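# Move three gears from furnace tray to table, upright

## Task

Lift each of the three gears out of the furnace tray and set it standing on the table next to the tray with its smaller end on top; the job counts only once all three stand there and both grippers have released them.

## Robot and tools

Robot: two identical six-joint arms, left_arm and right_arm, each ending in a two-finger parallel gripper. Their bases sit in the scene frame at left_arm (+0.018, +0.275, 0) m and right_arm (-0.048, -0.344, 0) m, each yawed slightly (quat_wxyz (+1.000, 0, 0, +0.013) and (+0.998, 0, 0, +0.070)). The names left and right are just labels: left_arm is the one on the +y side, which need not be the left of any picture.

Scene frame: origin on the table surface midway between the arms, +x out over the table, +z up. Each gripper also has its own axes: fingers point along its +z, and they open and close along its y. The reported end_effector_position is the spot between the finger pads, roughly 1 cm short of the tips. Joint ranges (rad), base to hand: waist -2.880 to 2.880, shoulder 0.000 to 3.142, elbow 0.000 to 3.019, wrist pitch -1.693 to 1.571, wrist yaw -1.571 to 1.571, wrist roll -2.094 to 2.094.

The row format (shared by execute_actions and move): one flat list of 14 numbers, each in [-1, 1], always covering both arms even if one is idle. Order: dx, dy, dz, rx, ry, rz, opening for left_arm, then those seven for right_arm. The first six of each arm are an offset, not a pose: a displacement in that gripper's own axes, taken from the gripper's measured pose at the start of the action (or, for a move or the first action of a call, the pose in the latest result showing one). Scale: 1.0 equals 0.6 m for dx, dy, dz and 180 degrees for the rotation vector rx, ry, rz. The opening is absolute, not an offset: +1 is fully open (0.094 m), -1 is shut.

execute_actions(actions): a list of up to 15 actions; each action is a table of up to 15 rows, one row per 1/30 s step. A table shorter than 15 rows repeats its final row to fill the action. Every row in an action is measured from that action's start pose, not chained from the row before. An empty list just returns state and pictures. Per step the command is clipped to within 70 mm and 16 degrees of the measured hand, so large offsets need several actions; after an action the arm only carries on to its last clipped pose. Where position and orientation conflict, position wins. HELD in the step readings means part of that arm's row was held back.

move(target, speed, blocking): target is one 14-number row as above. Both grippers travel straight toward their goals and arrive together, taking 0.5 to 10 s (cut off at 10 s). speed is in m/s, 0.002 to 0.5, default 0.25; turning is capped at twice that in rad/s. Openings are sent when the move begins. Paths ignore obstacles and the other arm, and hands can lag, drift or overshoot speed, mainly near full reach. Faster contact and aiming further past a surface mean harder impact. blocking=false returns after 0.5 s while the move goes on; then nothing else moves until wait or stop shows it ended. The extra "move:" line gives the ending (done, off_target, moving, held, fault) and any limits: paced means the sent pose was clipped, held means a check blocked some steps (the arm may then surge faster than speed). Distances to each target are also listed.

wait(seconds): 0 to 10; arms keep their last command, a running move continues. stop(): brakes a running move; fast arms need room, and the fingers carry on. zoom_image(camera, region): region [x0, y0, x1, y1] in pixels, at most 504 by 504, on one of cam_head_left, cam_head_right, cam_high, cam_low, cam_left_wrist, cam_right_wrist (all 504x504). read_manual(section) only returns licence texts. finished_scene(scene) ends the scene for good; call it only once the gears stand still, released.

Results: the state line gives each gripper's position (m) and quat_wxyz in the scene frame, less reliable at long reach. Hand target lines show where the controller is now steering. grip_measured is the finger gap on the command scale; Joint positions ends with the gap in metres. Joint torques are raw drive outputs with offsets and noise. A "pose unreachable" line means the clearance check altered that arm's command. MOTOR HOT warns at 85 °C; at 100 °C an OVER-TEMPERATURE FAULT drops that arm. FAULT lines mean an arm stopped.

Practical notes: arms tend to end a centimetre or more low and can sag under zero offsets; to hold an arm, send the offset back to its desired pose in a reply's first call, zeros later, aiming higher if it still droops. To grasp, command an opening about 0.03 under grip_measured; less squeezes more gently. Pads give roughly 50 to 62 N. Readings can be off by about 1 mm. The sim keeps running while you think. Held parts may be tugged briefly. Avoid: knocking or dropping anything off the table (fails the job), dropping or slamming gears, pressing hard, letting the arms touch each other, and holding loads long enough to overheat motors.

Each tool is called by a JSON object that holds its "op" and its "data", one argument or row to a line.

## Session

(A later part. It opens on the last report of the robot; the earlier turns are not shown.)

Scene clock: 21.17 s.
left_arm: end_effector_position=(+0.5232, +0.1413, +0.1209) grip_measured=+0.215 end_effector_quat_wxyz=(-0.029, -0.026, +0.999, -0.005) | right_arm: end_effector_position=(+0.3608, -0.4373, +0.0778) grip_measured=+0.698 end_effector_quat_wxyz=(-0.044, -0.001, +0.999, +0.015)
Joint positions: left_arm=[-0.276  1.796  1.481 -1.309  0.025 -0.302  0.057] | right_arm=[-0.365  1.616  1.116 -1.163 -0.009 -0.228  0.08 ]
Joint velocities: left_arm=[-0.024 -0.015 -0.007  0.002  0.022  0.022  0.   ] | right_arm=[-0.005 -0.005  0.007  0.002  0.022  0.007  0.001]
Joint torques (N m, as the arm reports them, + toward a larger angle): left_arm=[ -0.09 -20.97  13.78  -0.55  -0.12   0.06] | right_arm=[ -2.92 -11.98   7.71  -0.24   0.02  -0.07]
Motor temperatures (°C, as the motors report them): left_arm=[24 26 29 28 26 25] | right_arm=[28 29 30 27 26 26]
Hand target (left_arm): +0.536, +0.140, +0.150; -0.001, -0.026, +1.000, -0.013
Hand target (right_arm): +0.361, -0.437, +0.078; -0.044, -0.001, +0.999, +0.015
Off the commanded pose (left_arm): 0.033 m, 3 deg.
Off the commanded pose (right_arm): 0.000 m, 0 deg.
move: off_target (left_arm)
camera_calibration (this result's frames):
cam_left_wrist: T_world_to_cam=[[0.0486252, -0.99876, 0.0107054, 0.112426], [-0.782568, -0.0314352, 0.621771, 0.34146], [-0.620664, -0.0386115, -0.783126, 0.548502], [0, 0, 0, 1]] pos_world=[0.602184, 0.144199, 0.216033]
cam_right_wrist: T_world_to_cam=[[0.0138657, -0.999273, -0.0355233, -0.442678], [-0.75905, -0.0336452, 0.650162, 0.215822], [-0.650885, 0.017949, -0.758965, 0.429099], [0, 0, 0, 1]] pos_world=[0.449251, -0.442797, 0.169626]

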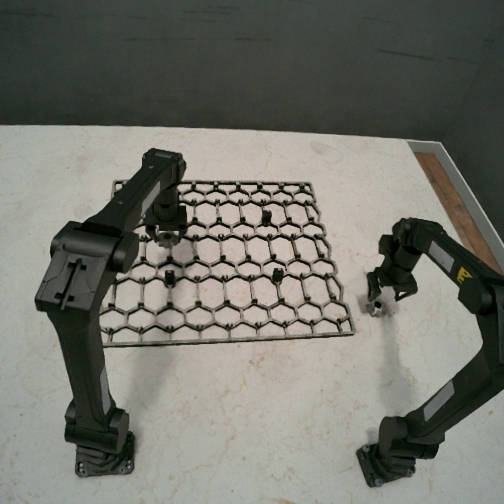

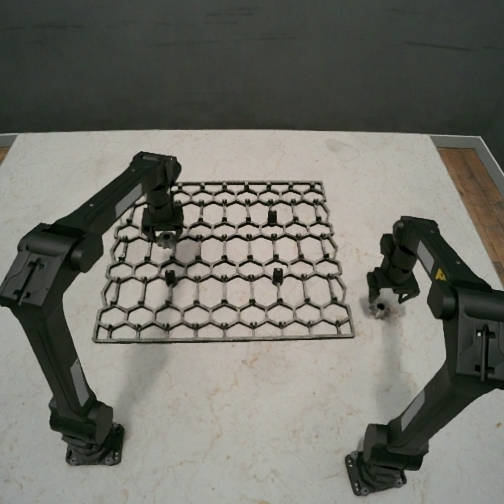

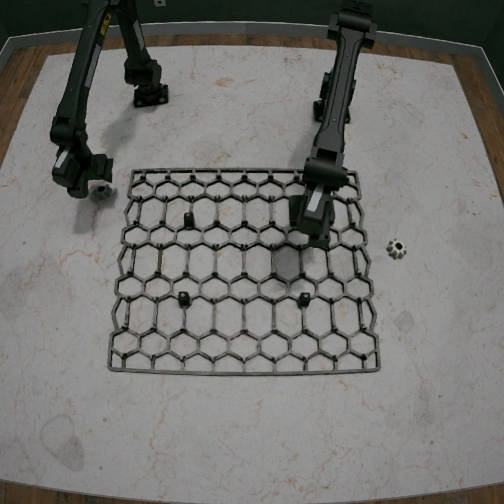

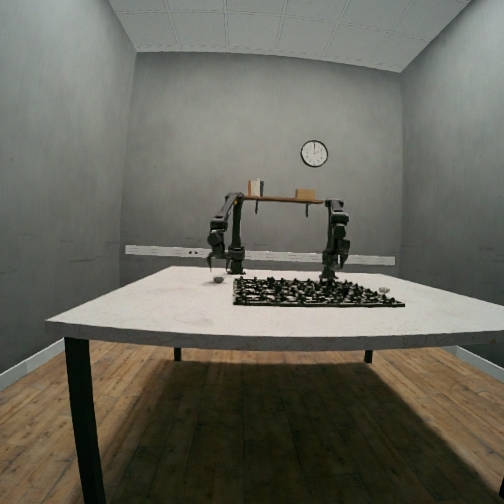

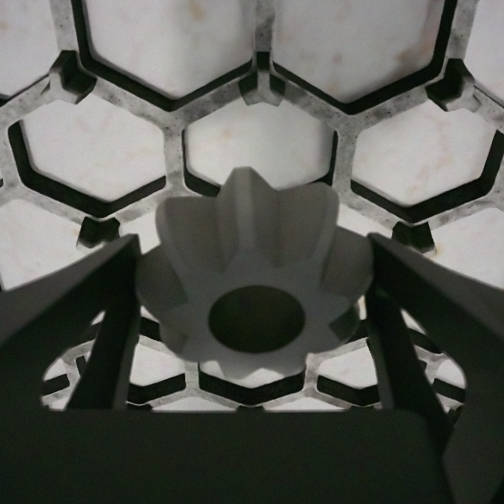

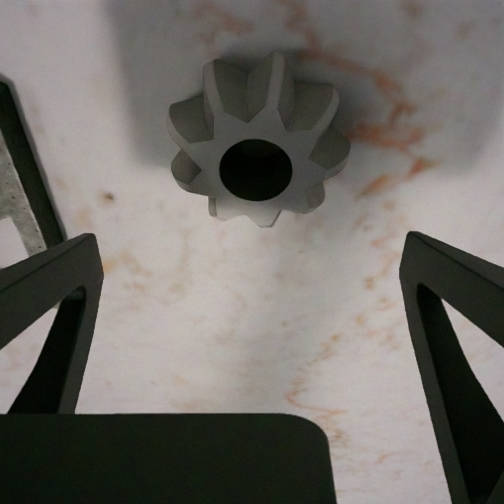

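{"op": "move", "data": {
  "target": [0.17,0.47,-0.03,0,-0.02,0,-0.3, 0,0,0,0,0,0,0.7],
  "speed": 0.2
}}

Scene clock: 23.30 s.
left_arm: end_effector_position=(+0.4073, +0.4200, +0.1256) grip_measured=+0.215 end_effector_quat_wxyz=(-0.020, -0.034, +0.999, -0.016) | right_arm: end_effector_position=(+0.3608, -0.4373, +0.0778) grip_measured=+0.698 end_effector_quat_wxyz=(-0.044, -0.001, +0.999, +0.015)
Joint positions: left_arm=[ 0.339  1.525  1.148 -1.243  0.018  0.297  0.057] | right_arm=[-0.365  1.616  1.116 -1.163 -0.009 -0.228  0.08 ]
Joint velocities: left_arm=[-0.015 -0.015 -0.017 -0.012  0.095 -0.037 -0.001] | right_arm=[ 0.005 -0.005 -0.012 -0.022 -0.051  0.081  0.   ]
Joint torques (N m, as the arm reports them, + toward a larger angle): left_arm=[ -0.76 -16.94  10.14   0.57   0.06   0.15] | right_arm=[ -2.54 -12.38   7.79  -0.29   0.04  -0.06]
Motor temperatures (°C, as the motors report them): left_arm=[24 26 29 28 26 25] | right_arm=[28 29 30 27 26 26]
Hand target (left_arm): +0.413, +0.420, +0.142; +0.005, -0.026, +1.000, -0.010
Hand target (right_arm): +0.361, -0.437, +0.078; -0.044, -0.001, +0.999, +0.015
Off the commanded pose (left_arm): 0.017 m, 3 deg.
Off the commanded pose (right_arm): 0.000 m, 0 deg.
move: off_target (left_arm)
camera_calibration (this result's frames):
cam_left_wrist: T_world_to_cam=[[0.0643857, -0.997342, 0.0341018, 0.386479], [-0.792396, -0.030323, 0.609253, 0.261643], [-0.606599, -0.0662493, -0.792243, 0.498021], [0, 0, 0, 1]] pos_world=[0.484541, 0.426379, 0.221967]
cam_right_wrist: T_world_to_cam=[[0.0138657, -0.999273, -0.0355233, -0.442678], [-0.75905, -0.0336452, 0.650162, 0.215822], [-0.650885, 0.017949, -0.758965, 0.429099], [0, 0, 0, 1]] pos_world=[0.449251, -0.442797, 0.169626]

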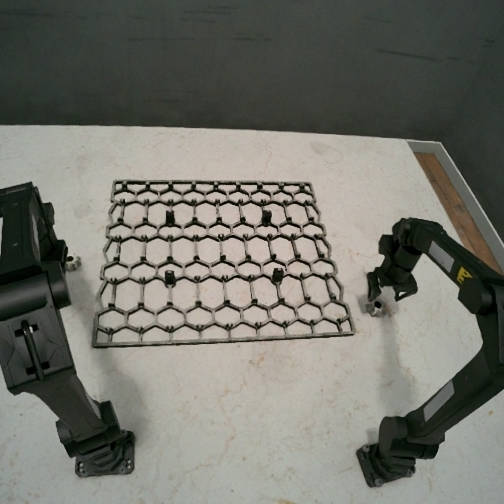

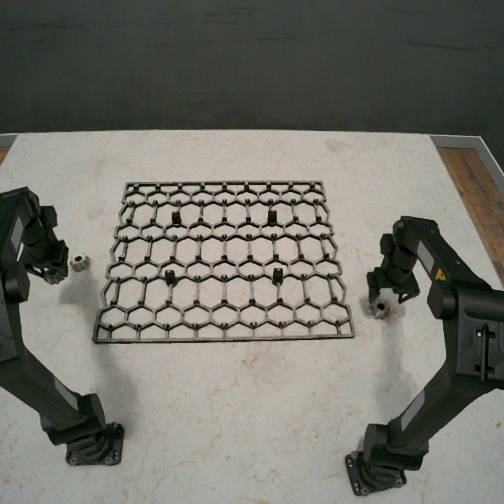

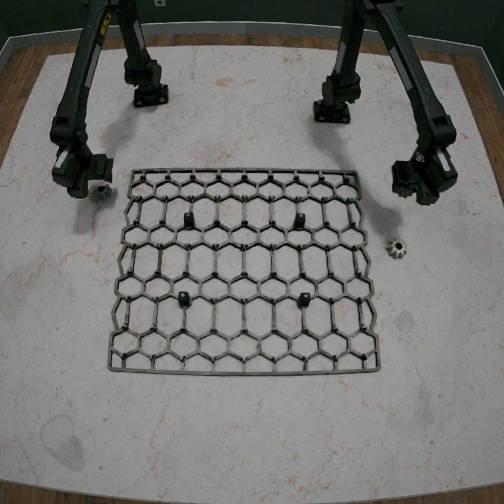

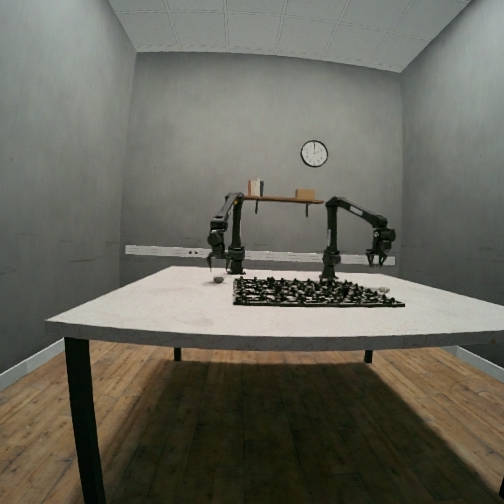

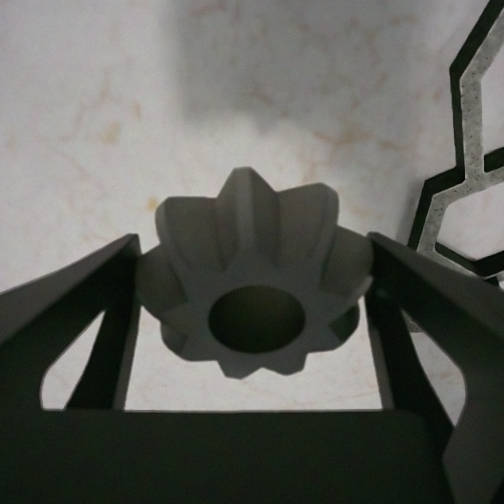

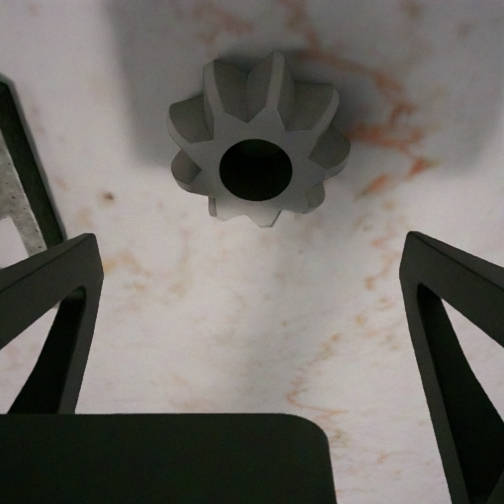

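{"op": "move", "data": {
  "target": [0,0.01,0.172,0,-0.015,0,-0.3, 0,0,0,0,0,0,0.7],
  "speed": 0.12
}}

Scene clock: 24.70 s.
left_arm: end_effector_position=(+0.3985, +0.4175, +0.0215) grip_measured=+0.215 end_effector_quat_wxyz=(-0.005, -0.033, +0.999, -0.016) | right_arm: end_effector_position=(+0.3608, -0.4373, +0.0778) grip_measured=+0.698 end_effector_quat_wxyz=(-0.044, -0.001, +0.999, +0.015)
Joint positions: left_arm=[ 0.345  1.629  0.959 -0.92   0.028  0.305  0.057] | right_arm=[-0.365  1.616  1.116 -1.163 -0.009 -0.228  0.08 ]
Joint velocities: left_arm=[ 0.005 -0.015  0.012 -0.007  0.022 -0.066 -0.001] | right_arm=[ 0.005 -0.005  0.007  0.002  0.037  0.051 -0.   ]
Joint torques (N m, as the arm reports them, + toward a larger angle): left_arm=[  0.45 -13.36   9.13   0.75   0.07   0.11] | right_arm=[ -3.18 -11.83   7.64  -0.34   0.05  -0.11]
Motor temperatures (°C, as the motors report them): left_arm=[24 26 29 28 26 25] | right_arm=[28 29 30 27 26 26]
Hand target (left_arm): +0.404, +0.424, +0.022; +0.003, -0.034, +0.999, -0.016
Hand target (right_arm): +0.361, -0.437, +0.078; -0.044, -0.001, +0.999, +0.015
Off the commanded pose (left_arm): 0.007 m, 1 deg.
Off the commanded pose (right_arm): 0.000 m, 0 deg.
move: done
camera_calibration (this result's frames):
cam_left_wrist: T_world_to_cam=[[0.0617398, -0.997483, 0.0348607, 0.389187], [-0.811296, -0.0298099, 0.583876, 0.325913], [-0.581367, -0.0643307, -0.811094, 0.399613], [0, 0, 0, 1]] pos_world=[0.472706, 0.423631, 0.120264]
cam_right_wrist: T_world_to_cam=[[0.0138657, -0.999273, -0.0355233, -0.442678], [-0.75905, -0.0336452, 0.650162, 0.215822], [-0.650885, 0.017949, -0.758965, 0.429099], [0, 0, 0, 1]] pos_world=[0.449251, -0.442797, 0.169626]

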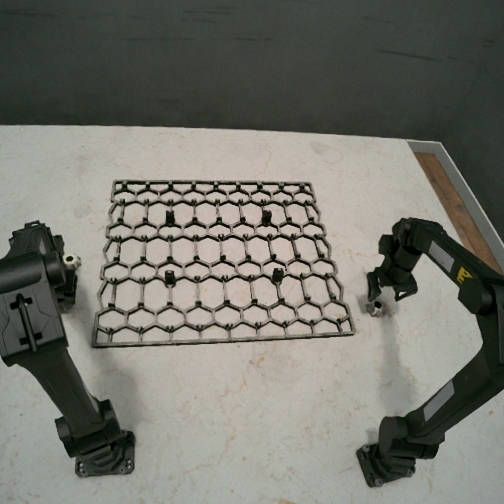

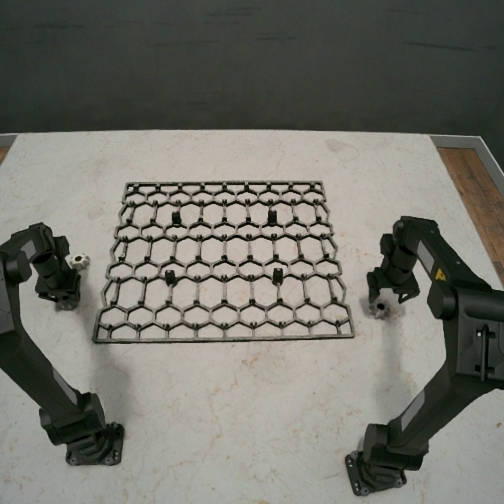

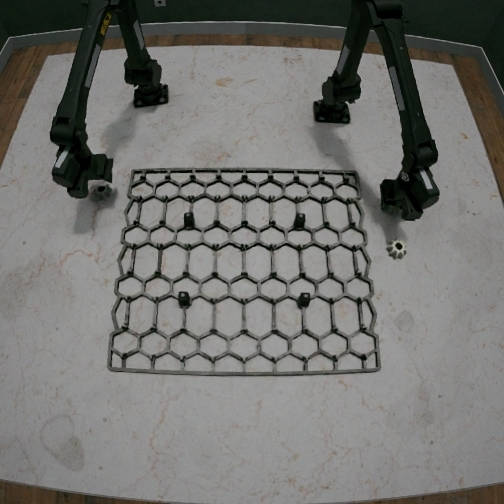

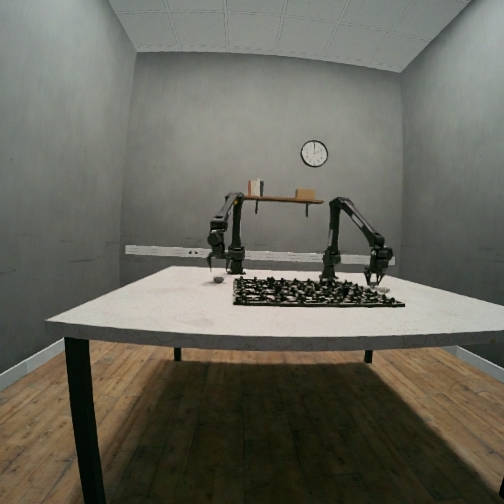

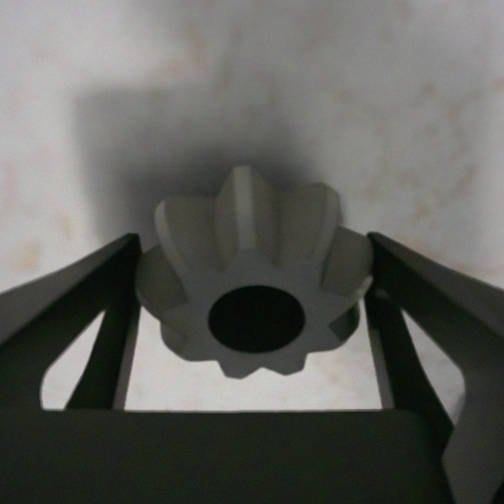

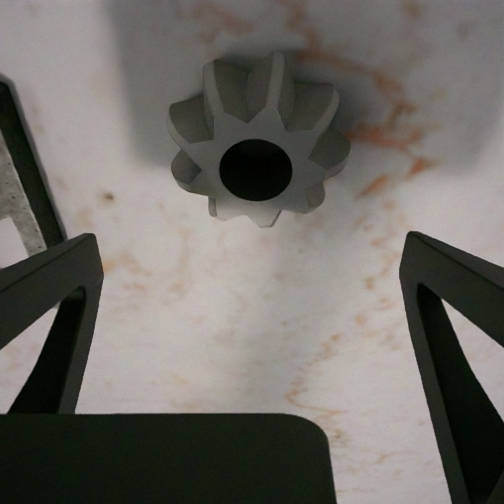

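{"op": "move", "data": {
  "target": [0,0,0.008,0,0,0,-0.3, 0,0,0,0,0,0,0.7],
  "speed": 0.04
}}

{"op": "move", "data": {
  "target": [0,0,0,0,0,0,0.7, 0,0,0,0,0,0,0.7]
}}

{"op": "move", "data": {
  "target": [0,0,-0.12,0,0,0,0.7, 0,0,0,0,0,0,0.7],
  "speed": 0.15
}}

Scene clock: 25.53 s.
left_arm: end_effector_position=(+0.3946, +0.4160, +0.0186) grip_measured=+0.215 end_effector_quat_wxyz=(-0.008, -0.032, +0.999, -0.018) | right_arm: end_effector_position=(+0.3608, -0.4373, +0.0778) grip_measured=+0.698 end_effector_quat_wxyz=(-0.044, -0.001, +0.999, +0.015)
Joint positions: left_arm=[ 0.345  1.629  0.949 -0.918  0.028  0.306  0.057] | right_arm=[-0.365  1.616  1.116 -1.163 -0.009 -0.228  0.08 ]
Joint velocities: left_arm=[ 0.005 -0.005 -0.017  0.022 -0.066  0.051 -0.001] | right_arm=[-0.015 -0.005  0.012  0.012  0.022  0.007  0.001]
Joint torques (N m, as the arm reports them, + toward a larger angle): left_arm=[ -0.7  -12.94   8.38   0.65  -0.07   0.03] | right_arm=[ -3.57 -11.82   7.92  -0.02   0.04  -0.1 ]
Motor temperatures (°C, as the motors report them): left_arm=[24 26 29 28 26 25] | right_arm=[28 29 30 27 26 26]
Hand target (left_arm): +0.399, +0.417, +0.017; -0.005, -0.033, +0.999, -0.016
Hand target (right_arm): +0.361, -0.437, +0.078; -0.044, -0.001, +0.999, +0.015
Off the commanded pose (left_arm): 0.005 m, 0 deg.
Off the commanded pose (right_arm): 0.000 m, 0 deg.
move: done
camera_calibration (this result's frames):
cam_left_wrist: T_world_to_cam=[[0.0616152, -0.997407, 0.0371807, 0.387976], [-0.807141, -0.027879, 0.5897, 0.321807], [-0.587135, -0.0663446, -0.806766, 0.397886], [0, 0, 0, 1]] pos_world=[0.469451, 0.422339, 0.116806]
cam_right_wrist: T_world_to_cam=[[0.0138657, -0.999273, -0.0355233, -0.442678], [-0.75905, -0.0336452, 0.650162, 0.215822], [-0.650885, 0.017949, -0.758965, 0.429099], [0, 0, 0, 1]] pos_world=[0.449251, -0.442797, 0.169626]

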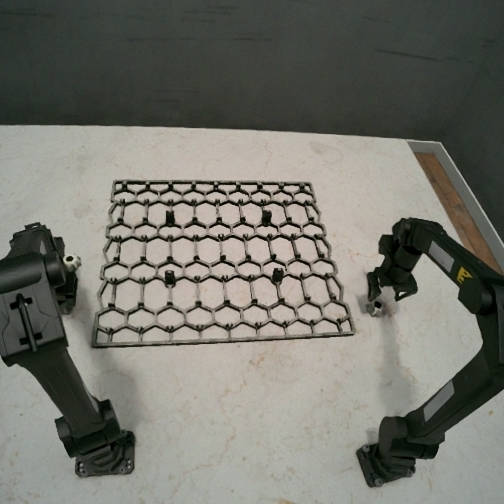

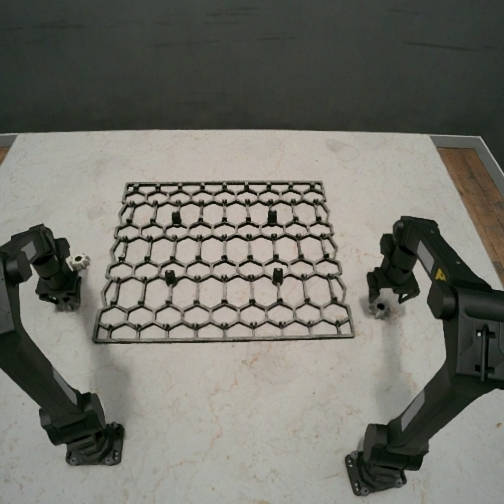

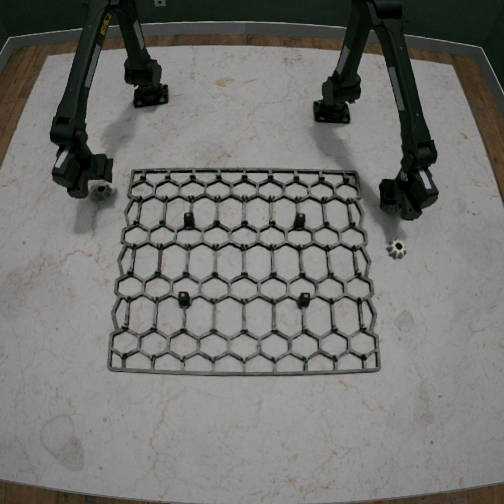

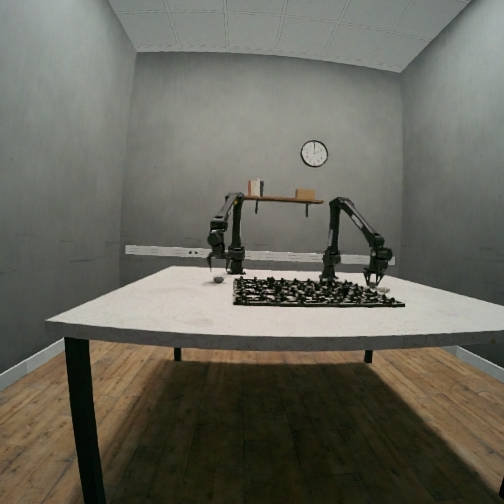

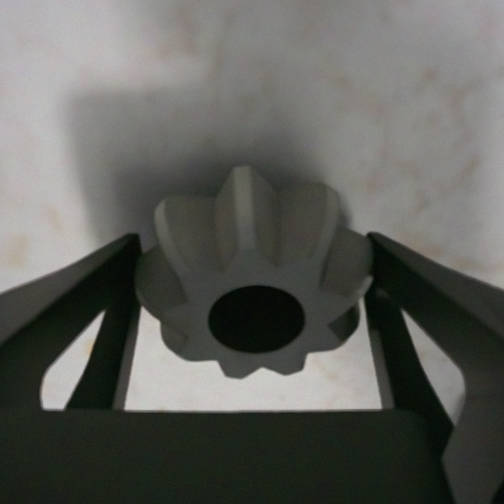

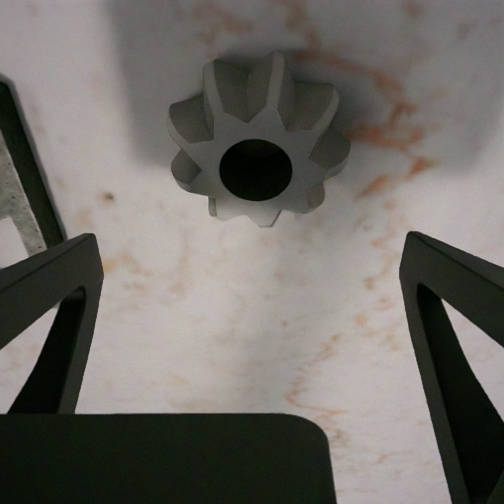

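Scene clock: 26.03 s.
left_arm: end_effector_position=(+0.3944, +0.4159, +0.0185) grip_measured=+0.698 end_effector_quat_wxyz=(-0.008, -0.032, +0.999, -0.018) | right_arm: end_effector_position=(+0.3608, -0.4373, +0.0778) grip_measured=+0.698 end_effector_quat_wxyz=(-0.044, -0.001, +0.999, +0.015)
Joint positions: left_arm=[ 0.345  1.629  0.949 -0.918  0.028  0.306  0.08 ] | right_arm=[-0.365  1.616  1.116 -1.163 -0.009 -0.228  0.08 ]
Joint velocities: left_arm=[ 0.005 -0.015 -0.007 -0.017  0.007  0.022 -0.001] | right_arm=[-0.005  0.005  0.002  0.007 -0.022  0.022 -0.   ]
Joint torques (N m, as the arm reports them, + toward a larger angle): left_arm=[ -0.13 -14.17   8.04   0.12  -0.07   0.01] | right_arm=[ -3.35 -11.12   8.15  -0.35   0.03  -0.09]
Motor temperatures (°C, as the motors report them): left_arm=[24 26 29 28 26 25] | right_arm=[28 29 30 27 26 26]
Hand target (left_arm): +0.395, +0.416, +0.019; -0.008, -0.032, +0.999, -0.018
Hand target (right_arm): +0.361, -0.437, +0.078; -0.044, -0.001, +0.999, +0.015
Off the commanded pose (left_arm): 0.000 m, 0 deg.
Off the commanded pose (right_arm): 0.000 m, 0 deg.
move: done
camera_calibration (this result's frames):
cam_left_wrist: T_world_to_cam=[[0.0616285, -0.997402, 0.0372964, 0.387914], [-0.806931, -0.0277976, 0.589991, 0.321609], [-0.587422, -0.0664559, -0.806548, 0.397846], [0, 0, 0, 1]] pos_world=[0.469313, 0.422286, 0.116668]
cam_right_wrist: T_world_to_cam=[[0.0138657, -0.999273, -0.0355233, -0.442678], [-0.75905, -0.0336452, 0.650162, 0.215822], [-0.650885, 0.017949, -0.758965, 0.429099], [0, 0, 0, 1]] pos_world=[0.449251, -0.442797, 0.169626]

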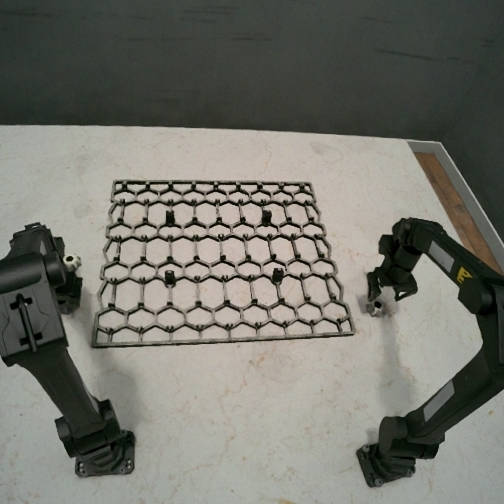

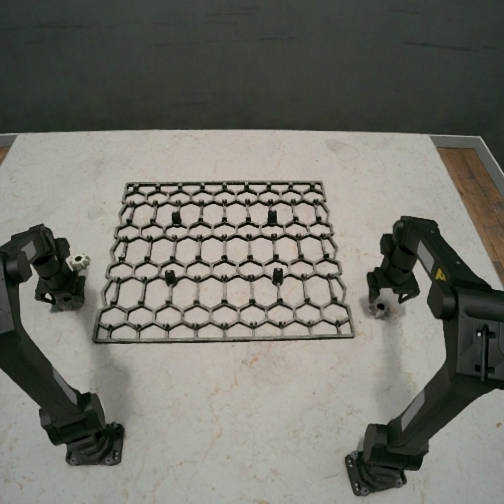

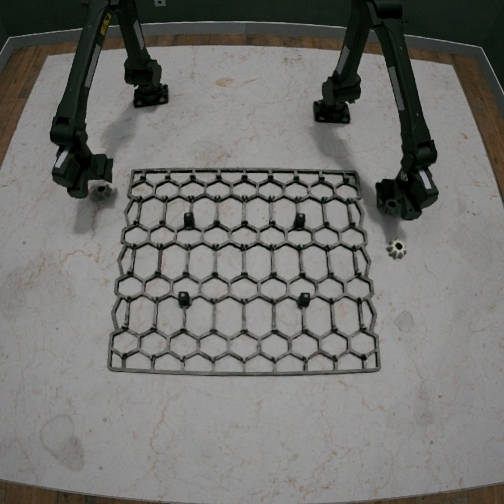

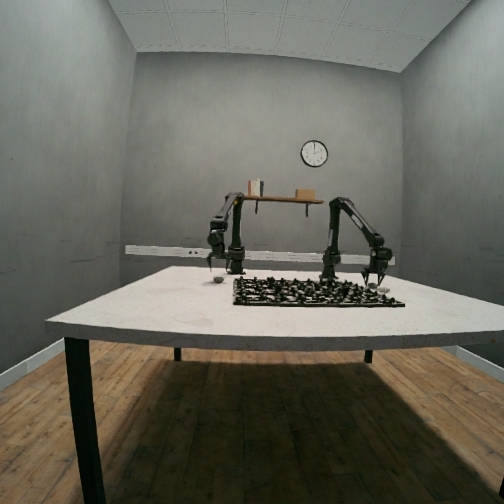

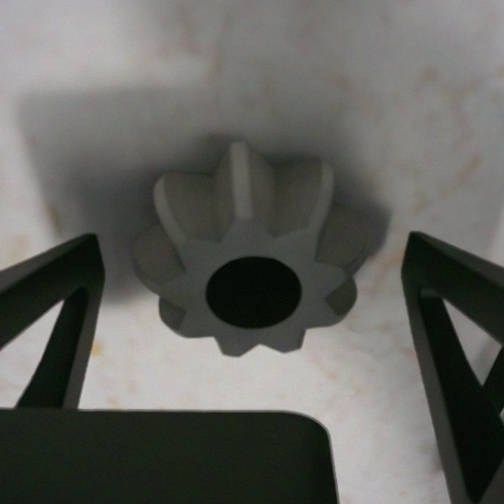

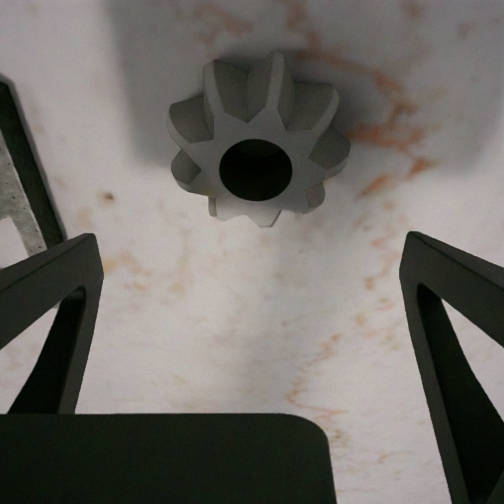

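Scene clock: 26.93 s.
left_arm: end_effector_position=(+0.3853, +0.4124, +0.0788) grip_measured=+0.698 end_effector_quat_wxyz=(-0.020, -0.033, +0.999, -0.022) | right_arm: end_effector_position=(+0.3608, -0.4373, +0.0778) grip_measured=+0.698 end_effector_quat_wxyz=(-0.044, -0.001, +0.999, +0.015)
Joint positions: left_arm=[ 0.345  1.525  1.012 -1.11   0.028  0.306  0.08 ] | right_arm=[-0.365  1.616  1.116 -1.163 -0.009 -0.228  0.08 ]
Joint velocities: left_arm=[-0.015  0.005 -0.002 -0.002 -0.007  0.007  0.   ] | right_arm=[-0.005  0.005 -0.002 -0.012 -0.022  0.051 -0.   ]
Joint torques (N m, as the arm reports them, + toward a larger angle): left_arm=[ -0.33 -14.16  11.46  -0.73  -0.09   0.06] | right_arm=[ -3.1  -13.01   8.15  -0.23   0.    -0.12]
Motor temperatures (°C, as the motors report them): left_arm=[24 26 29 28 26 25] | right_arm=[28 29 30 27 26 26]
Hand target (left_arm): +0.394, +0.417, +0.091; -0.008, -0.033, +0.999, -0.018
Hand target (right_arm): +0.361, -0.437, +0.078; -0.044, -0.001, +0.999, +0.015
Off the commanded pose (left_arm): 0.017 m, 1 deg.
Off the commanded pose (right_arm): 0.000 m, 0 deg.
move: off_target (left_arm)
camera_calibration (this result's frames):
cam_left_wrist: T_world_to_cam=[[0.0625935, -0.997028, 0.044923, 0.381592], [-0.792859, -0.0223363, 0.608996, 0.269457], [-0.606182, -0.0737367, -0.7919, 0.450011], [0, 0, 0, 1]] pos_world=[0.462545, 0.419659, 0.175123]
cam_right_wrist: T_world_to_cam=[[0.0138657, -0.999273, -0.0355233, -0.442678], [-0.75905, -0.0336452, 0.650162, 0.215822], [-0.650885, 0.017949, -0.758965, 0.429099], [0, 0, 0, 1]] pos_world=[0.449251, -0.442797, 0.169626]

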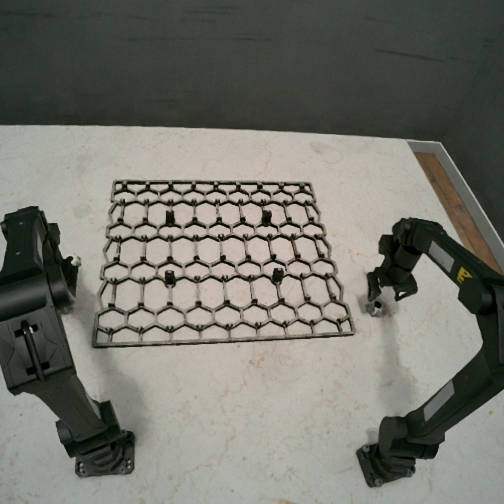

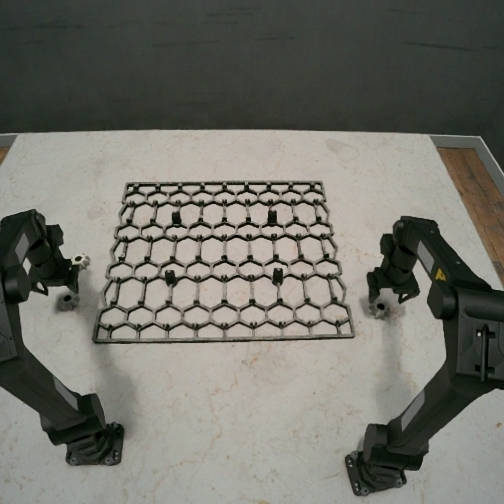

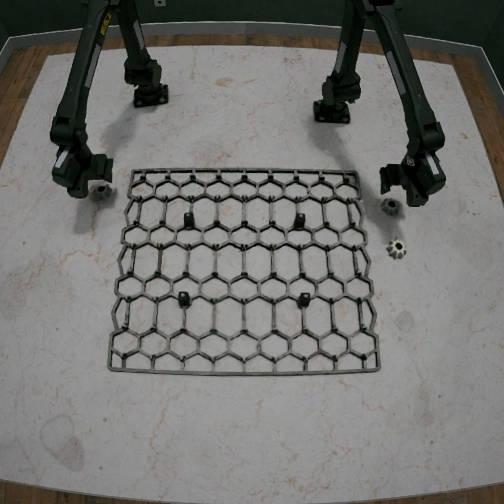

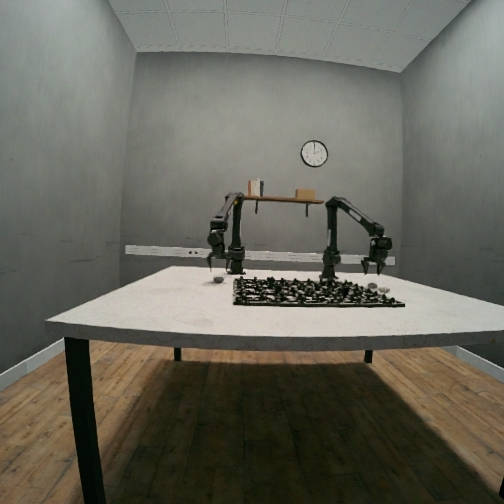

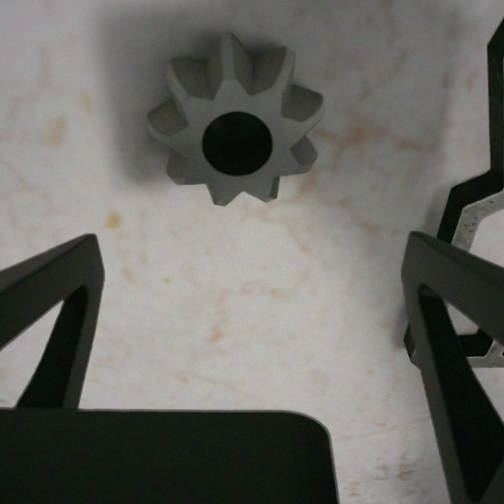

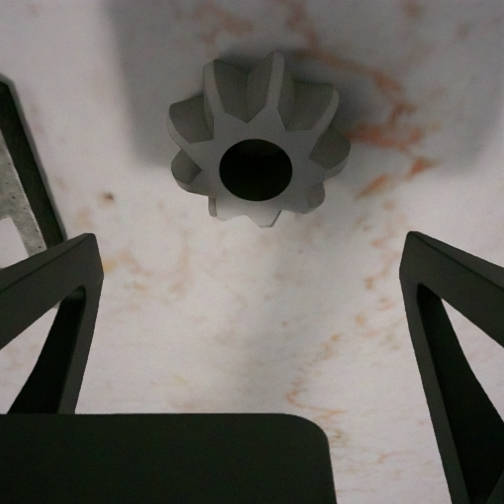

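{"op": "finished_scene", "data": {
  "scene": 2
}}

The scene is finished: the task was done.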